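# Lay towel flat lengthwise beside basket on table

## Task

Spread the towel out flat on the table as a single layer, oriented so that, from the robot's viewpoint, its long edges run straight forward toward the far edge of the table. Every part of it must stay at least one finger's width in from the table edge, at least two finger widths from the basket's rim, and more than a hand's width from either arm's base column. The basket must stay upright with its entire base resting on the table, no more than three finger widths from its starting spot, and turned roughly as it was at the start. At the end, open both grippers and withdraw them. The result only counts if everything stays in place without the robot holding it.

## Robot and tools

Robot: two arms named left_arm and right_arm. Each is a six-joint arm with a parallel two-finger gripper. The names do not refer to image sides. Base roots in the scene frame: left_arm at (+0.041, +0.375, 0) m with quat_wxyz (+0.998, 0, 0, -0.061); right_arm at (-0.046, -0.227, 0) m with quat_wxyz (+0.996, 0, 0, +0.085). Joint ranges in rad, base to hand: waist -2.618 to 3.054, shoulder 0 to 3.142, elbow 0 to 3.142, wrist pitch -1.571 to 1.571, wrist yaw -1.571 to 1.571, wrist roll -2.094 to 2.094. An elbow never quite reaches full extension.

Frames: the scene frame has its origin on the tabletop midway between the arms. +x points out across the table, +z points up, and left_arm sits on the +y side. Each gripper also has its own axes: the fingers extend along its +z and close along its y. The reported end_effector_position is the spot between the finger pads, roughly 1 cm short of the tips. Printed positions may be slightly wrong, more so when an arm is stretched far.

execute_actions(actions): actions is a list of up to 15 actions. Each action is a list of up to 15 rows, and each row lasts one control step of 1/30 s. If an action has fewer rows, its final row is repeated until 15 steps have run. A row always holds 14 numbers in [-1, 1], even when only one arm moves. The first seven are for left_arm: dx, dy, dz, rx, ry, rz, opening. The last seven are the same for right_arm. dx to rz are an offset, not a pose. They are measured in that gripper's own axes, from the gripper's measured pose at the start of the action. Every row refers back to that same start, not to the row before it. For an action at the start of a call, the reference is the latest pose reported in this scene. Scale: 1.0 equals 0.6 m for dx, dy, dz and 180 degrees for rotation. rx, ry, rz form a single rotation vector. Opening is absolute, not an offset: +1 is fully open (0.094 m) and -1 is closed. An empty list changes nothing and just returns the state and images.

Per-step clipping: each commanded pose is cut back to at most 70 mm and 16 degrees away from the gripper's measured pose. Damped inverse kinematics then drives the joints there, with position taking priority over orientation. A distant target can therefore need several actions, and an arm continues only as far as its last clipped pose. Arms tend to finish a centimetre or more off target, usually too low. Repeated zero offsets can let an arm sag step by step. To hold an arm still, first send the offset back to its intended pose, then zeros afterwards, and aim higher if it still droops.

move(target, speed, blocking): target is one 14-number row with the same layout and scale. It is an offset in each gripper's axes from the pose in the most recent result that showed one. Each gripper travels in a straight line toward its target. Both paths finish together and last between 0.5 and 10 s; longer ones are cut off at 10 s, short of the target. A gripper rotates the shorter way. The opening is sent when the move begins. speed is in m/s, from 0.002 to 0.5, default 0.25; rotation is capped at twice that number in rad/s. Paths do not avoid obstacles or the other arm. Grippers lag, drift and can overshoot the speed, especially near full reach. Fast moves, and targets placed deep beyond a contact, hit and press harder. With blocking=false the result comes back after 0.5 s while the motion continues. Until a result reports that it ended, other moves and action rows are refused; use wait(0) to check, or stop. The result includes a move: line with the ending (done, off_target, moving, held, fault), the limits that acted, and each gripper's remaining distance. If only one arm is named, the other finished. limits=paced means the command was clipped. limits=held means a safety check blocked some steps, after which the arm may jump fast.

wait(seconds): 0 to 10 s. The arms keep their last command and a running move continues.

stop(): brakes a running move; braking needs distance, more at speed. The fingers keep moving.

zoom_image(camera, region): camera is one of cam_head_left, cam_head_right, cam_high, cam_left_wrist, cam_right_wrist. region is [x0, y0, x1, y1] in pixels, with (0, 0) at top-left, at most 504 by 504. All images are 504x504. Camera calibrations (K, distortion, T_world_to_cam) are supplied and may be slightly off.

read_manual(section): returns only the URDF licence texts ("licences").

finished_scene(scene): ends the current scene, numbered 1 or 2; it cannot be undone.

Result lines: the state line gives each gripper's position in m and quat_wxyz in the scene frame. Hand target lines give the pose each controller is currently driving toward. pose unreachable means a clearance check altered or blocked that arm's command. Step readings list positions at some control steps, and HELD marks steps where an arm was held back. grip_measured is the finger opening on the command scale, and the last Joint positions value is the opening in metres. FAULT lines report an arm stop.

Gripping: to keep hold of something, command an opening below grip_measured. About 0.03 below holds firmly; a smaller margin holds more gently. Pad force tops out near 50 to 62 N and is lower on thin items under about 2 mm, such as cloth. Readings can be off by about 1 mm. Expect occasional brief tugs on held items.

Avoid: knocking or placing anything off the table, tipping or shifting the basket, hard impacts, pressing the arms into each other, and dropping things. Motor heat rises while holding loads: MOTOR HOT appears at 75 °C, 90 °C stops that arm for 10 s, and 100 °C makes the arm go limp and fall. Finish by releasing and retracting both grippers.

Each tool is called after ">>>" as a command line: name --argument value for each argument, lists and objects as JSON in quotes; but a table of rows of numbers goes row by row, as --pt "numbers of a row", without its own name.

## Session

>>> execute_actions --actions '[]'

Scene clock: 0.00 s.
left_arm: end_effector_position=(+0.2258, +0.0800, +0.3309) grip_measured=+1.000 end_effector_quat_wxyz=(+0.416, +0.655, +0.393, +0.493) | right_arm: end_effector_position=(+0.5725, -0.2925, +0.2265) grip_measured=+1.000 end_effector_quat_wxyz=(+0.458, +0.060, +0.884, +0.075)
Joint positions: left_arm=[-1.409  1.353  1.231 -0.584 -1.31   1.212  0.094] | right_arm=[-0.34   2.186  2.083 -0.519 -0.217  0.078  0.094]
Joint velocities: left_arm=[-0.032  0.002  0.007  0.066 -0.022 -0.022  0.   ] | right_arm=[ 0.002 -0.002  0.002 -0.022 -0.007  0.007  0.   ]
Motor temperatures (°C, as the motors report them): left_arm=[27 27 28 28 28 26] | right_arm=[25 27 27 27 25 26]
Hand target (left_arm): +0.226, +0.083, +0.336; +0.420, +0.650, +0.397, +0.494
Hand target (right_arm): +0.574, -0.292, +0.239; +0.471, +0.056, +0.877, +0.075

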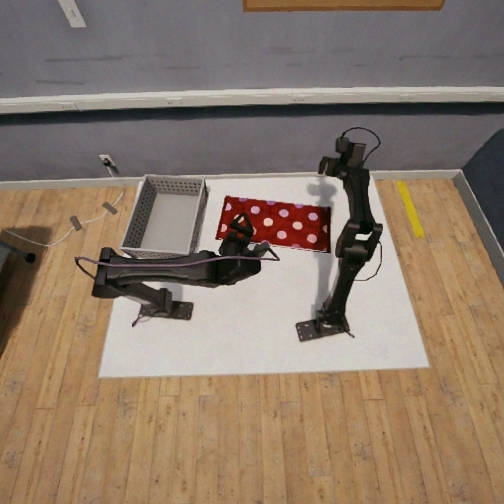

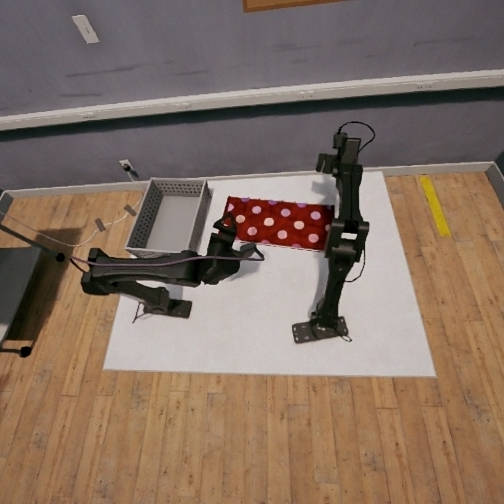

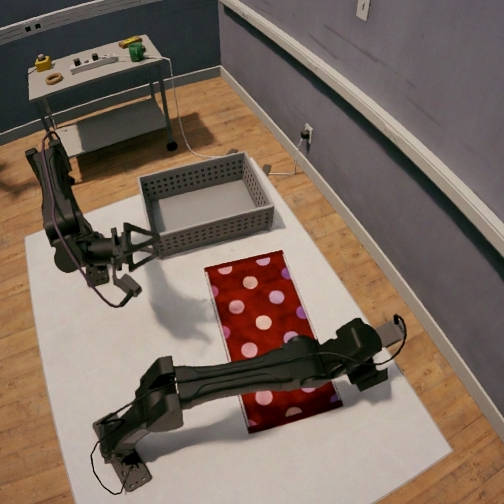

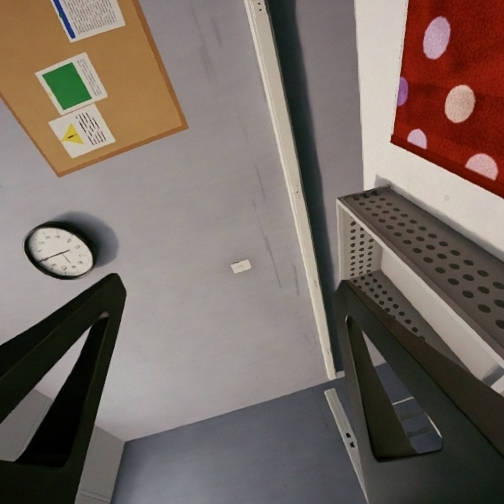

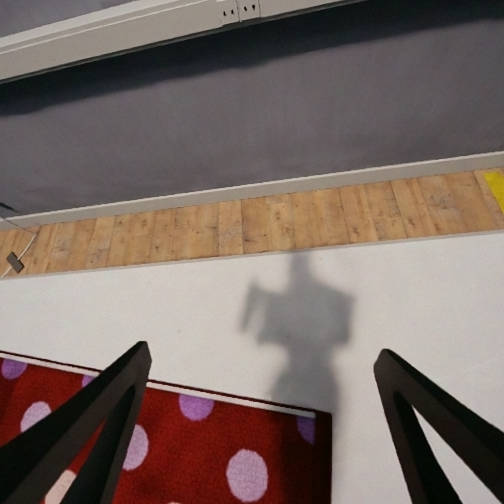

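>>> zoom_image --camera "cam_high" --region '[170,230,390,450]'

>>> zoom_image --camera "cam_head_left" --region '[190,160,370,280]'

Region (170, 230, 390, 450) of cam_high's 504x504 image, scaled by 2.291, with more detail than that image has.

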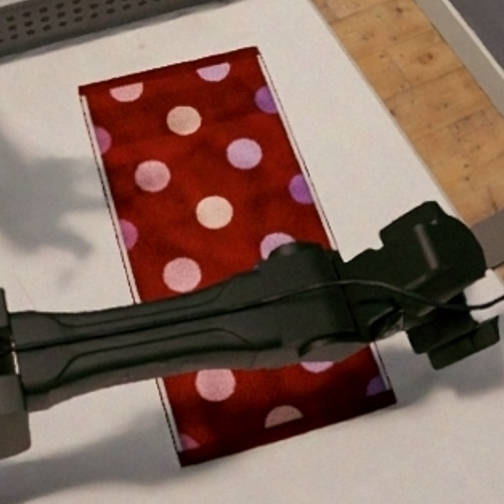

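Region (190, 160, 370, 280) of cam_head_left's 504x504 image, scaled by 2.800, with more detail than that image has.

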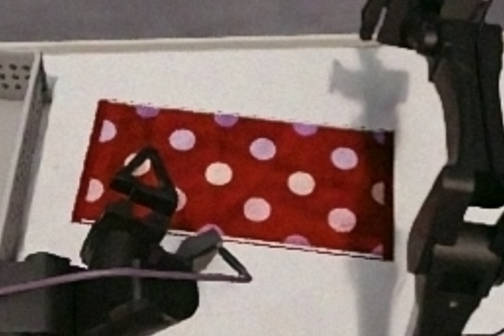

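>>> move --target '[-0.006,-0.438,0.235,0.441,-0.077,-0.083,-0.2,0.504,-0.087,-0.254,0.292,0.174,0.468,-0.2]'

Scene clock: 4.97 s.
left_arm: end_effector_position=(+0.3330, +0.1424, +0.0602) grip_measured=-0.198 end_effector_quat_wxyz=(+0.007, +0.768, +0.641, +0.007) | right_arm: end_effector_position=(+0.2789, -0.2984, +0.0597) grip_measured=-0.198 end_effector_quat_wxyz=(-0.001, +0.761, +0.649, +0.005)
Joint positions: left_arm=[-0.557  1.971  1.518 -1.102 -0.011  1.071  0.038] | right_arm=[-0.396  1.832  1.329 -1.064 -0.01   1.505  0.038]
Joint velocities: left_arm=[-0.017  0.017 -0.007 -0.022  0.037 -0.051 -0.   ] | right_arm=[-0.007  0.002  0.022 -0.022  0.007 -0.022  0.001]
Motor temperatures (°C, as the motors report them): left_arm=[27 27 28 28 28 26] | right_arm=[25 29 27 27 25 26]
Hand target (left_arm): +0.333, +0.141, +0.063; +0.004, +0.769, +0.639, -0.001
Hand target (right_arm): +0.272, -0.301, +0.064; -0.001, +0.767, +0.641, +0.003
Off the commanded pose (left_arm): 0.003 m, 1 deg.
Off the commanded pose (right_arm): 0.008 m, 1 deg.
move: done
camera_calibration (this result's frames):
cam_left_wrist: T_world_to_cam=[[-0.993244, 0.114433, 0.0192844, 0.305563], [0.0948572, 0.704868, 0.702967, -0.155174], [0.0668495, 0.700047, -0.710961, 0.0200127], [0, 0, 0, 1]] pos_world=[0.31688, 0.0604011, 0.117418]
cam_right_wrist: T_world_to_cam=[[-0.995529, 0.0938099, -0.0110319, 0.308461], [0.0745735, 0.852275, 0.517752, 0.254016], [0.0579724, 0.514614, -0.85546, 0.280857], [0, 0, 0, 1]] pos_world=[0.271857, -0.389961, 0.112147]

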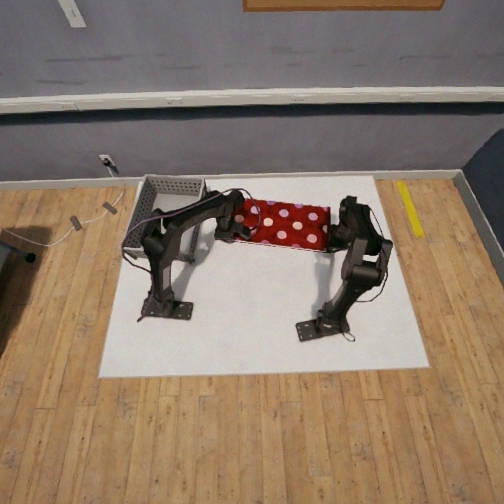

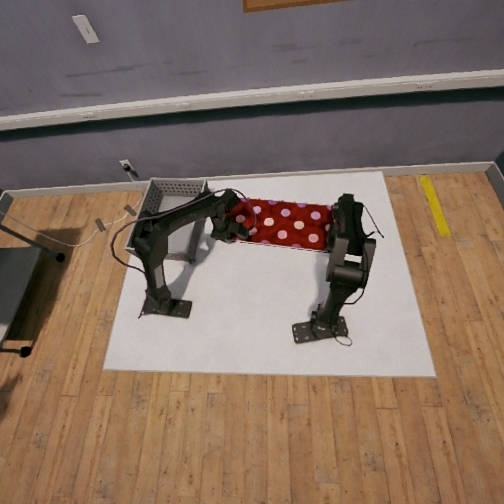

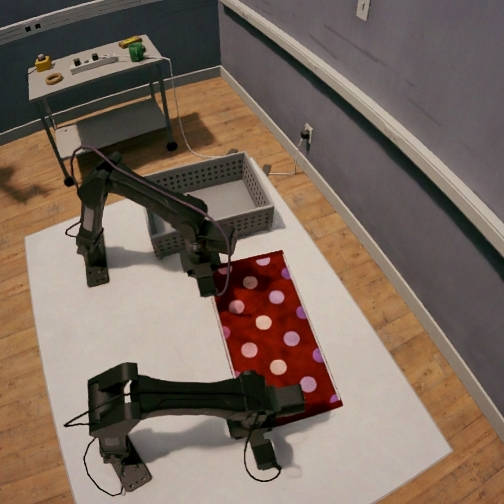

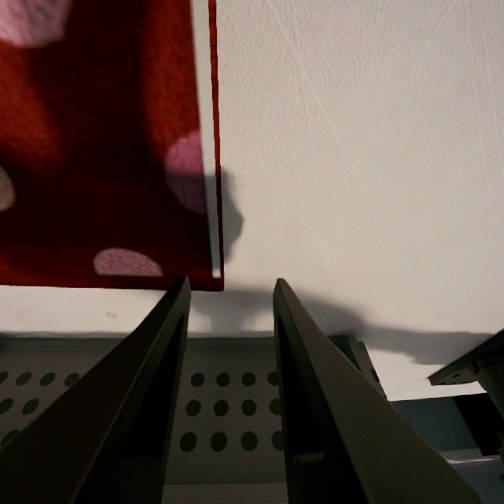

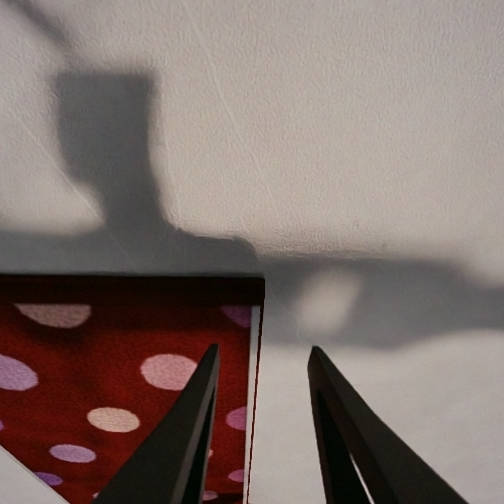

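>>> move --target '[0.04,0.025,0.088,0,0,0,-0.2,0.02,0.015,0.088,0,0,0,-0.2]' --speed 0.06

>>> move --target '[0,0,0.005,0,0,0,-1,0,0,0.005,0,0,0,-1]'

>>> move --target '[0,0,-0.1,0,0,0,-1,0,0,-0.1,0,0,0,-1]' --speed 0.08

Scene clock: 6.37 s.
left_arm: end_effector_position=(+0.3481, +0.1599, +0.0198) grip_measured=-0.199 end_effector_quat_wxyz=(+0.006, +0.769, +0.639, +0.005) | right_arm: end_effector_position=(+0.2874, -0.2922, +0.0180) grip_measured=-0.198 end_effector_quat_wxyz=(-0.003, +0.764, +0.645, +0.007)
Joint positions: left_arm=[-0.493  2.023  1.427 -0.962 -0.006  1.139  0.038] | right_arm=[-0.375  1.911  1.259 -0.916 -0.015  1.535  0.038]
Joint velocities: left_arm=[ 0.002  0.002 -0.017  0.022  0.007  0.007 -0.001] | right_arm=[ 0.002 -0.012  0.012 -0.022  0.051  0.037  0.   ]
Motor temperatures (°C, as the motors report them): left_arm=[27 28 28 28 28 26] | right_arm=[25 29 27 27 25 26]
Hand target (left_arm): +0.353, +0.163, +0.008; +0.007, +0.768, +0.641, +0.007
Hand target (right_arm): +0.289, -0.288, +0.007; -0.002, +0.761, +0.649, +0.005
Off the commanded pose (left_arm): 0.013 m, 0 deg.
Off the commanded pose (right_arm): 0.012 m, 1 deg.
move: off_target (left_arm, right_arm)
camera_calibration (this result's frames):
cam_left_wrist: T_world_to_cam=[[-0.992638, 0.118671, 0.0242126, 0.318423], [0.101397, 0.704918, 0.702003, -0.142834], [0.0662396, 0.699291, -0.711762, -0.0216687], [0, 0, 0, 1]] pos_world=[0.331997, 0.0780514, 0.077137]
cam_right_wrist: T_world_to_cam=[[-0.994677, 0.102579, -0.00978995, 0.318172], [0.0823726, 0.848612, 0.522564, 0.266293], [0.0619121, 0.518976, -0.852544, 0.241564], [0, 0, 0, 1]] pos_world=[0.279587, -0.383983, 0.0699032]

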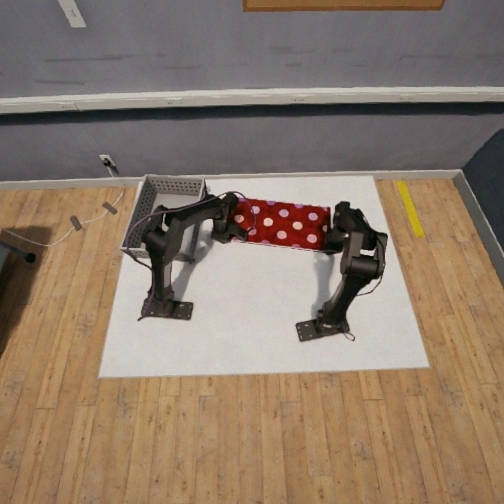

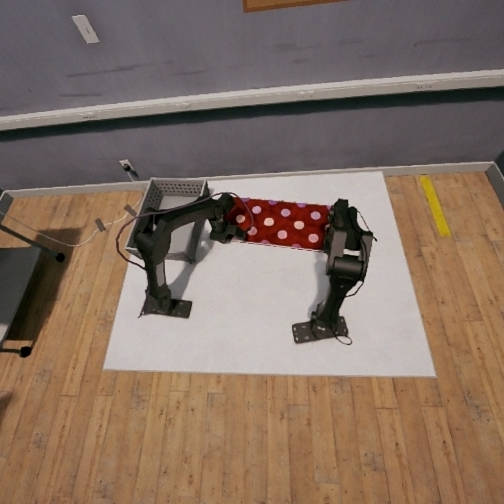

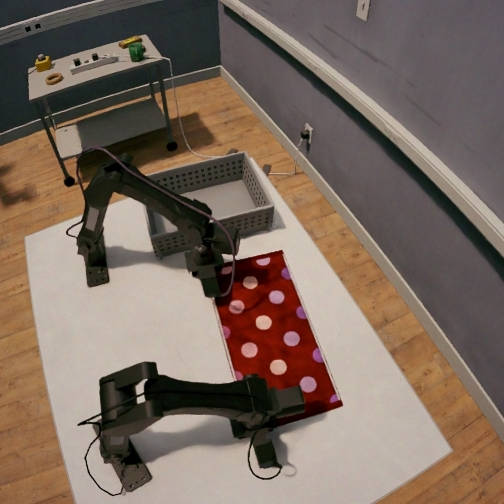

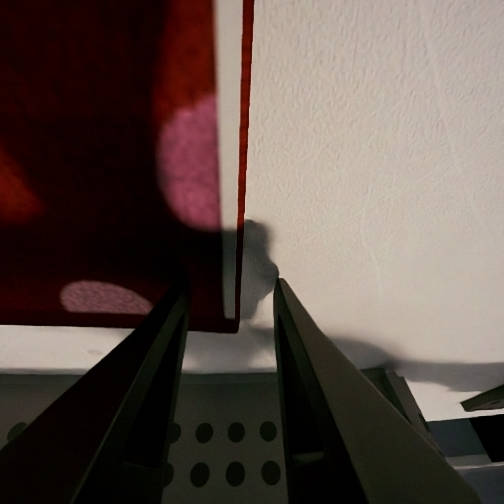

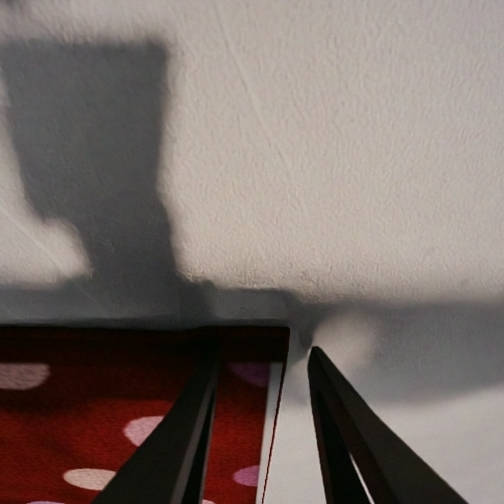

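Scene clock: 7.07 s.
left_arm: end_effector_position=(+0.3510, +0.1593, +0.0199) grip_measured=-0.964 end_effector_quat_wxyz=(+0.010, +0.769, +0.639, +0.009) | right_arm: end_effector_position=(+0.2910, -0.2925, +0.0180) grip_measured=-0.985 end_effector_quat_wxyz=(+0.001, +0.764, +0.645, +0.012)
Joint positions: left_arm=[-0.493  2.023  1.427 -0.951 -0.013  1.139  0.002] | right_arm=[-0.375  1.911  1.259 -0.901 -0.018  1.535  0.001]
Joint velocities: left_arm=[-0.002 -0.007 -0.007 -0.022 -0.022  0.022 -0.   ] | right_arm=[-0.012 -0.012  0.007  0.022 -0.066  0.007 -0.001]
Motor temperatures (°C, as the motors report them): left_arm=[27 28 28 28 28 26] | right_arm=[25 29 27 27 25 26]
Hand target (left_arm): +0.348, +0.160, +0.017; +0.006, +0.769, +0.639, +0.005
Hand target (right_arm): +0.287, -0.292, +0.015; -0.004, +0.764, +0.645, +0.007
Off the commanded pose (left_arm): 0.004 m, 1 deg.
Off the commanded pose (right_arm): 0.005 m, 1 deg.
move: done
camera_calibration (this result's frames):
cam_left_wrist: T_world_to_cam=[[-0.99288, 0.11857, 0.0113989, 0.321744], [0.09234, 0.705701, 0.702467, -0.139671], [0.0752476, 0.698518, -0.711625, -0.0244098], [0, 0, 0, 1]] pos_world=[0.334187, 0.0774673, 0.077076]
cam_right_wrist: T_world_to_cam=[[-0.994427, 0.102547, -0.0244795, 0.321988], [0.0746424, 0.848783, 0.523446, 0.268481], [0.0744556, 0.518701, -0.851707, 0.237766], [0, 0, 0, 1]] pos_world=[0.28245, -0.384231, 0.0698539]

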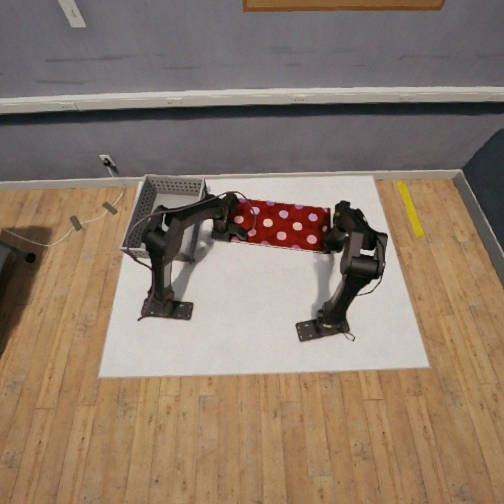

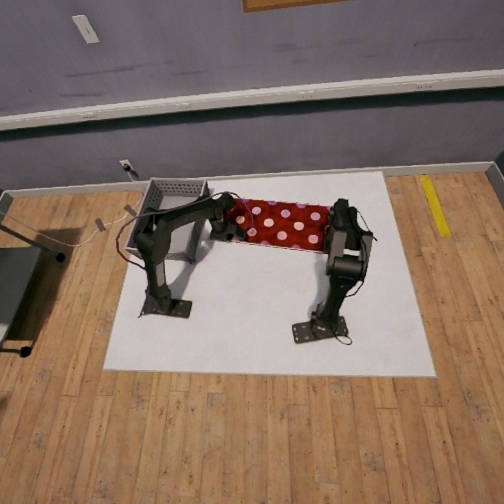

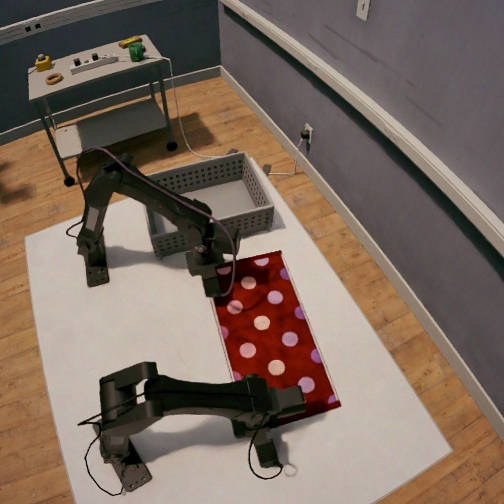

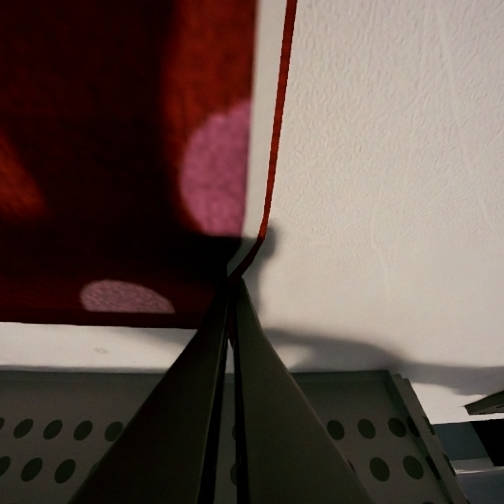

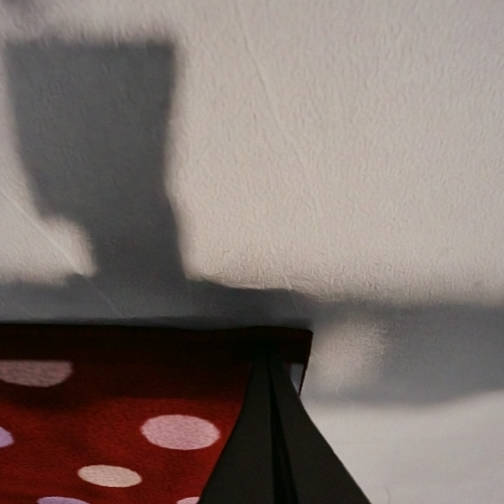

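Scene clock: 8.37 s.
left_arm: end_effector_position=(+0.3492, +0.1607, +0.0660) grip_measured=-0.965 end_effector_quat_wxyz=(+0.003, +0.769, +0.639, +0.007) | right_arm: end_effector_position=(+0.2876, -0.2910, +0.0674) grip_measured=-0.985 end_effector_quat_wxyz=(-0.008, +0.764, +0.645, +0.008)
Joint positions: left_arm=[-0.493  1.981  1.556 -1.137 -0.013  1.139  0.002] | right_arm=[-0.375  1.858  1.394 -1.11  -0.022  1.535  0.001]
Joint velocities: left_arm=[-0.017 -0.007 -0.017  0.007 -0.11   0.022 -0.   ] | right_arm=[-0.022  0.012  0.002 -0.037  0.081  0.007  0.   ]
Motor temperatures (°C, as the motors report them): left_arm=[27 28 28 28 28 26] | right_arm=[25 29 27 27 25 26]
Hand target (left_arm): +0.349, +0.160, +0.079; +0.010, +0.769, +0.639, +0.009
Hand target (right_arm): +0.291, -0.293, +0.078; +0.002, +0.764, +0.645, +0.012
Off the commanded pose (left_arm): 0.014 m, 1 deg.
Off the commanded pose (right_arm): 0.011 m, 1 deg.
move: off_target (left_arm, right_arm)
camera_calibration (this result's frames):
cam_left_wrist: T_world_to_cam=[[-0.992661, 0.1184, 0.0246272, 0.31827], [0.100963, 0.699267, 0.707695, -0.175236], [0.0665699, 0.704987, -0.706089, 0.00921774], [0, 0, 0, 1]] pos_world=[0.333013, 0.0783555, 0.122684]
cam_right_wrist: T_world_to_cam=[[-0.994707, 0.102637, -0.00479204, 0.31848], [0.0845868, 0.844467, 0.528886, 0.237143], [0.0583301, 0.525682, -0.848679, 0.285813], [0, 0, 0, 1]] pos_world=[0.280064, -0.383194, 0.118668]

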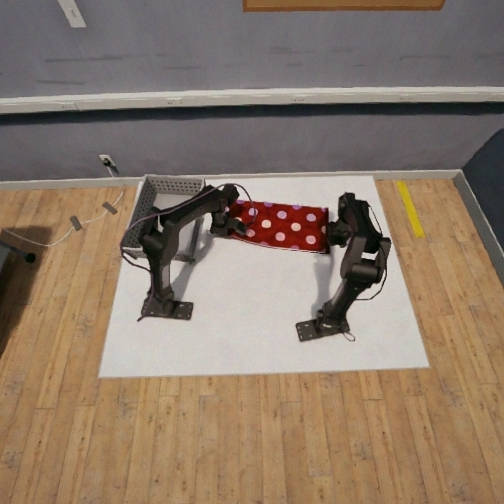

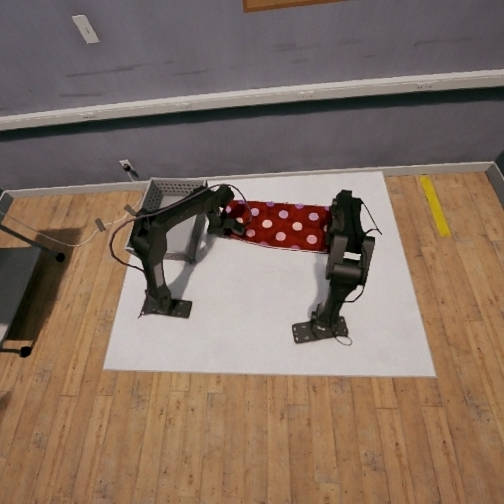

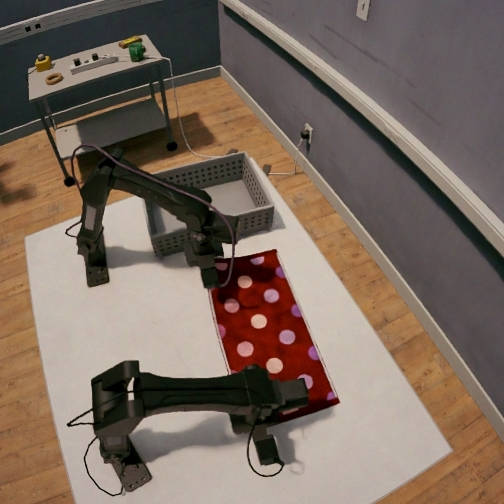

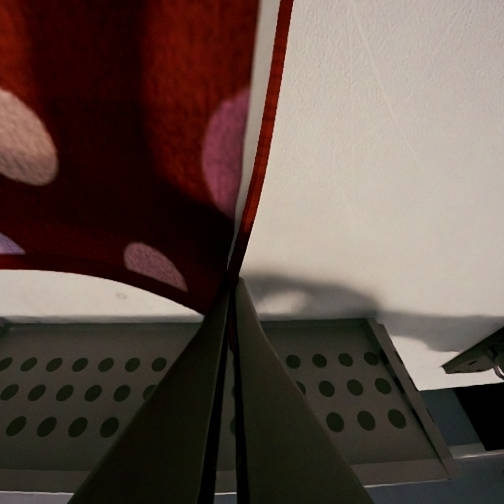

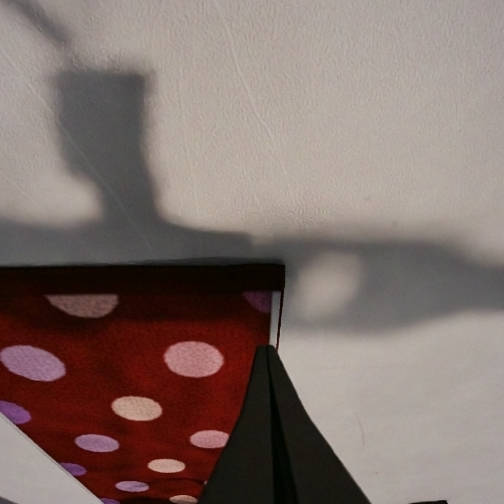

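Left holds; retry right, pressing more.

>>> move --target '[0,0,0.04,0,0,0,-1,0.025,-0.025,0.115,0,0,0,-0.2]' --speed 0.06

>>> move --target '[0,0,0,0,0,0,-1,0,0,0.025,0,0,0,-1]'

>>> move --target '[0,0,-0.08,0,0,0,-1,0,0,-0.12,0,0,0,-1]' --speed 0.08

Scene clock: 9.97 s.
left_arm: end_effector_position=(+0.3497, +0.1603, +0.0528) grip_measured=-0.965 end_effector_quat_wxyz=(+0.009, +0.769, +0.639, +0.009) | right_arm: end_effector_position=(+0.2757, -0.2789, +0.0164) grip_measured=-0.202 end_effector_quat_wxyz=(-0.005, +0.768, +0.641, +0.010)
Joint positions: left_arm=[-0.493  1.981  1.502 -1.069 -0.013  1.139  0.002] | right_arm=[-0.346  1.864  1.188 -0.89  -0.022  1.575  0.037]
Joint velocities: left_arm=[ 0.012 -0.022 -0.017  0.037 -0.022  0.007  0.   ] | right_arm=[-0.002  0.007 -0.007 -0.022 -0.037  0.037 -0.   ]
Motor temperatures (°C, as the motors report them): left_arm=[27 28 28 28 28 26] | right_arm=[25 29 27 27 25 26]
Hand target (left_arm): +0.350, +0.161, +0.042; +0.003, +0.769, +0.639, +0.007
Hand target (right_arm): +0.273, -0.272, -0.000; -0.009, +0.764, +0.645, +0.008
Off the commanded pose (left_arm): 0.011 m, 1 deg.
Off the commanded pose (right_arm): 0.019 m, 1 deg.
move: off_target (left_arm, right_arm)
camera_calibration (this result's frames):
cam_left_wrist: T_world_to_cam=[[-0.992873, 0.11855, 0.0122229, 0.319883], [0.0928353, 0.705018, 0.703086, -0.163511], [0.0747335, 0.69921, -0.710999, -0.00154575], [0, 0, 0, 1]] pos_world=[0.332898, 0.0784369, 0.109953]
cam_right_wrist: T_world_to_cam=[[-0.993415, 0.113994, -0.0115199, 0.308049], [0.0907345, 0.844118, 0.528424, 0.2531], [0.0699614, 0.523899, -0.848902, 0.233173], [0, 0, 0, 1]] pos_world=[0.266742, -0.370921, 0.0677458]

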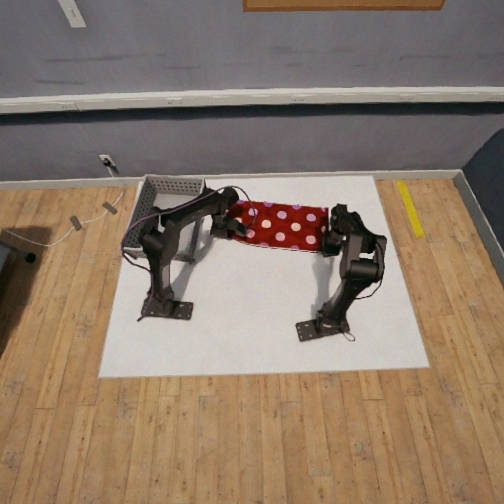

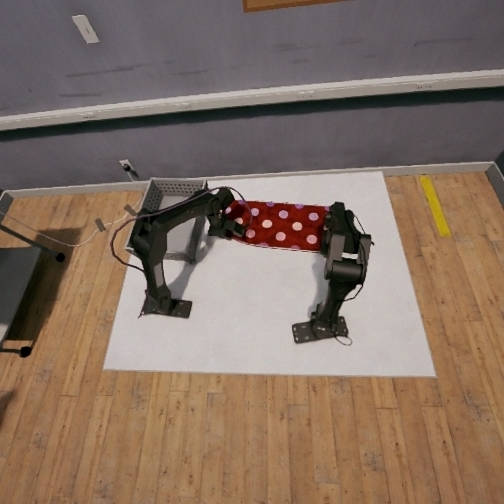

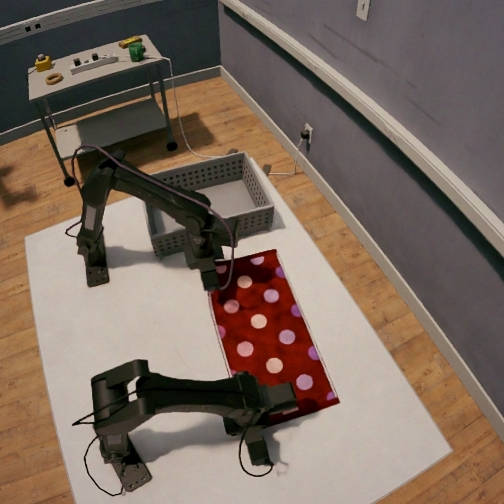

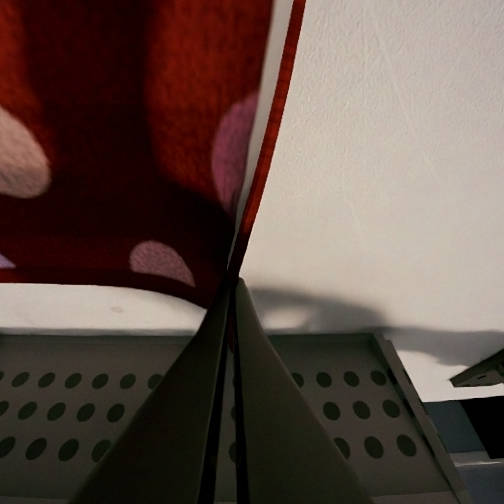

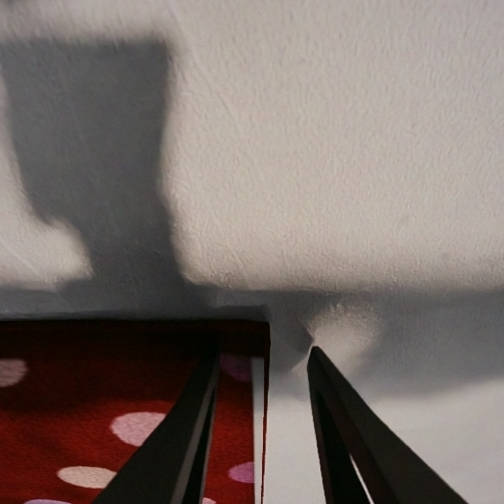

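Scene clock: 10.67 s.
left_arm: end_effector_position=(+0.3497, +0.1603, +0.0528) grip_measured=-0.965 end_effector_quat_wxyz=(+0.009, +0.769, +0.639, +0.009) | right_arm: end_effector_position=(+0.2809, -0.2795, +0.0177) grip_measured=-0.985 end_effector_quat_wxyz=(+0.003, +0.767, +0.641, +0.018)
Joint positions: left_arm=[-0.493  1.981  1.502 -1.069 -0.013  1.139  0.002] | right_arm=[-0.346  1.86   1.188 -0.87  -0.024  1.575  0.001]
Joint velocities: left_arm=[-0.022 -0.007  0.012 -0.037 -0.007 -0.022  0.   ] | right_arm=[-0.002  0.002 -0.017 -0.007  0.037 -0.037 -0.   ]
Motor temperatures (°C, as the motors report them): left_arm=[27 29 28 28 28 26] | right_arm=[25 29 27 27 25 26]
Hand target (left_arm): +0.350, +0.160, +0.053; +0.009, +0.769, +0.639, +0.009
Hand target (right_arm): +0.275, -0.279, +0.002; -0.005, +0.768, +0.641, +0.010
Off the commanded pose (left_arm): 0.000 m, 0 deg.
Off the commanded pose (right_arm): 0.017 m, 1 deg.
move: off_target (right_arm)
camera_calibration (this result's frames):
cam_left_wrist: T_world_to_cam=[[-0.992873, 0.11855, 0.0122229, 0.319883], [0.0928353, 0.705018, 0.703086, -0.163511], [0.0747335, 0.69921, -0.710999, -0.00154575], [0, 0, 0, 1]] pos_world=[0.332898, 0.0784369, 0.109953]
cam_right_wrist: T_world_to_cam=[[-0.992879, 0.113913, -0.0348561, 0.313538], [0.0784222, 0.845271, 0.528552, 0.256226], [0.0896715, 0.522054, -0.848185, 0.228116], [0, 0, 0, 1]] pos_world=[0.270756, -0.371385, 0.068984]

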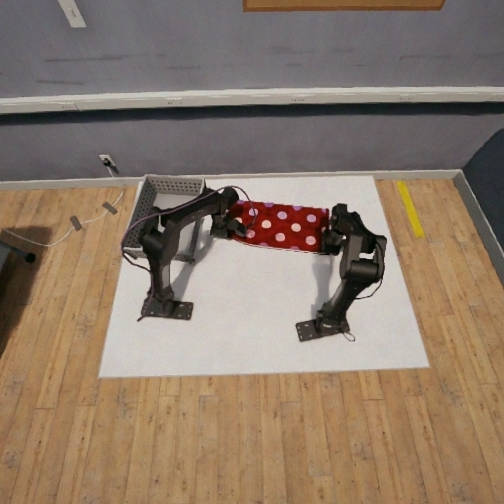

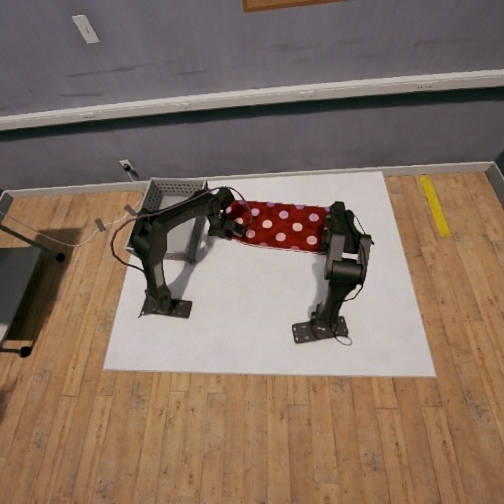

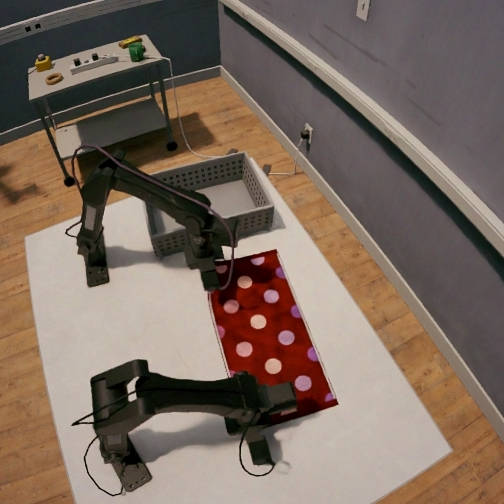

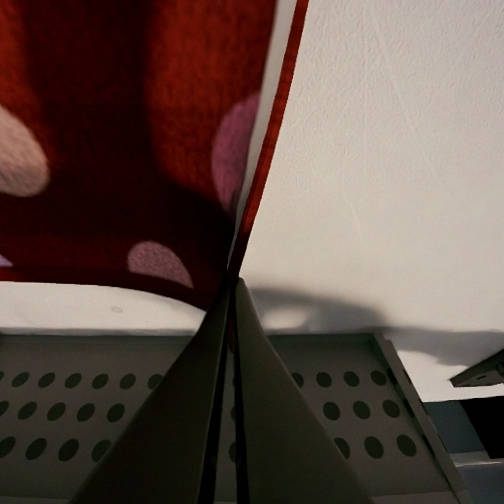

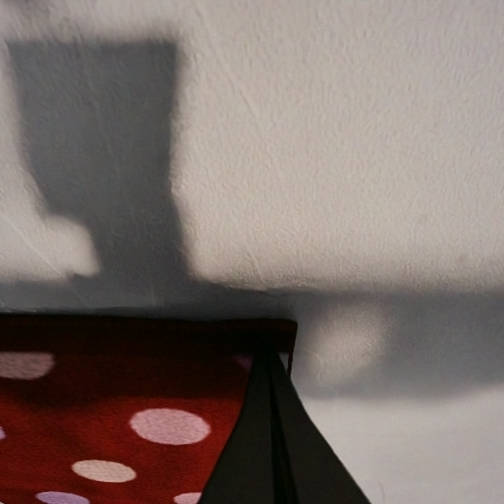

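Scene clock: 12.10 s.
left_arm: end_effector_position=(+0.3485, +0.1612, +0.0859) grip_measured=-0.965 end_effector_quat_wxyz=(+0.000, +0.769, +0.639, +0.007) | right_arm: end_effector_position=(+0.2772, -0.2781, +0.0794) grip_measured=-0.985 end_effector_quat_wxyz=(-0.006, +0.768, +0.641, +0.013)
Joint positions: left_arm=[-0.493  1.971  1.622 -1.218 -0.013  1.139  0.002] | right_arm=[-0.346  1.792  1.358 -1.129 -0.028  1.575  0.001]
Joint velocities: left_arm=[-0.007  0.017  0.002  0.022  0.022  0.037 -0.001] | right_arm=[ 0.002 -0.007  0.002  0.037 -0.037 -0.022 -0.   ]
Motor temperatures (°C, as the motors report them): left_arm=[27 29 29 28 28 26] | right_arm=[25 29 28 27 25 26]
Hand target (left_arm): +0.348, +0.161, +0.101; +0.010, +0.769, +0.639, +0.009
Hand target (right_arm): +0.280, -0.280, +0.090; +0.003, +0.767, +0.641, +0.018
Off the commanded pose (left_arm): 0.015 m, 1 deg.
Off the commanded pose (right_arm): 0.011 m, 1 deg.
move: off_target (left_arm, right_arm)
camera_calibration (this result's frames):
cam_left_wrist: T_world_to_cam=[[-0.992543, 0.118317, 0.0293195, 0.316599], [0.104051, 0.697081, 0.709402, -0.190415], [0.0634959, 0.707163, -0.704194, 0.0234739], [0, 0, 0, 1]] pos_world=[0.33256, 0.0786757, 0.142328]
cam_right_wrist: T_world_to_cam=[[-0.993359, 0.114028, -0.0153178, 0.310474], [0.0883419, 0.841248, 0.533383, 0.218479], [0.0737065, 0.528488, -0.845735, 0.286029], [0, 0, 0, 1]] pos_world=[0.26803, -0.370361, 0.130128]

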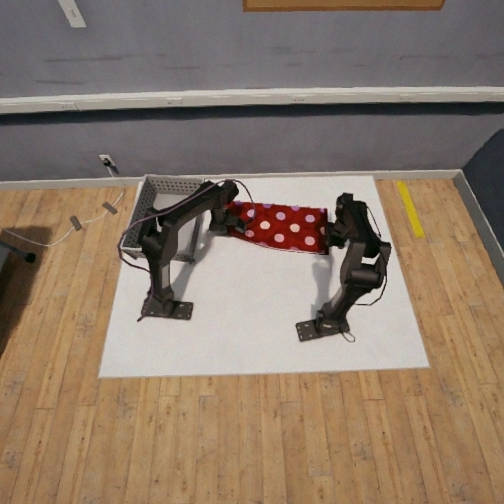

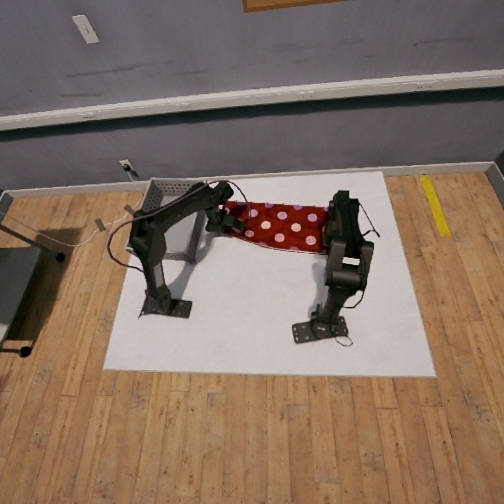

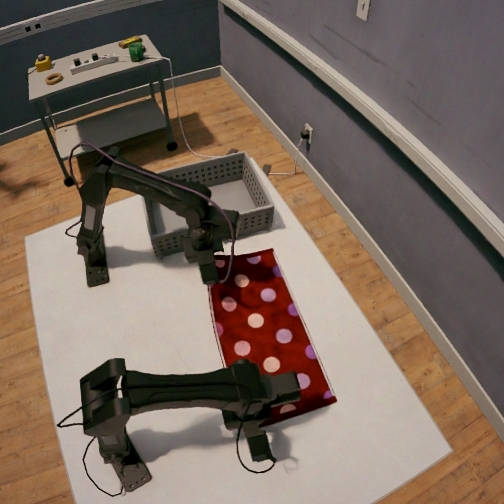

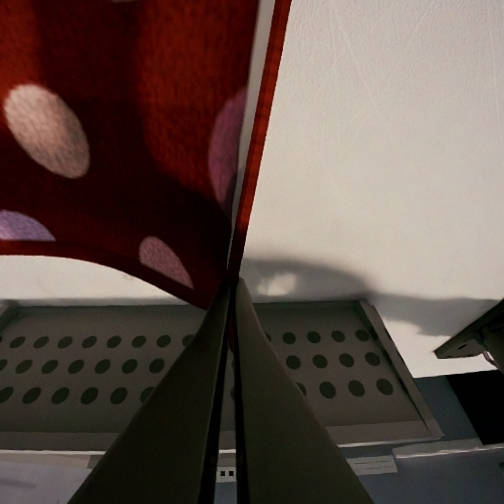

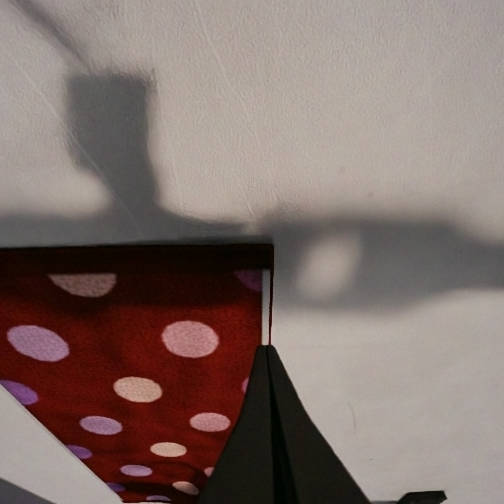

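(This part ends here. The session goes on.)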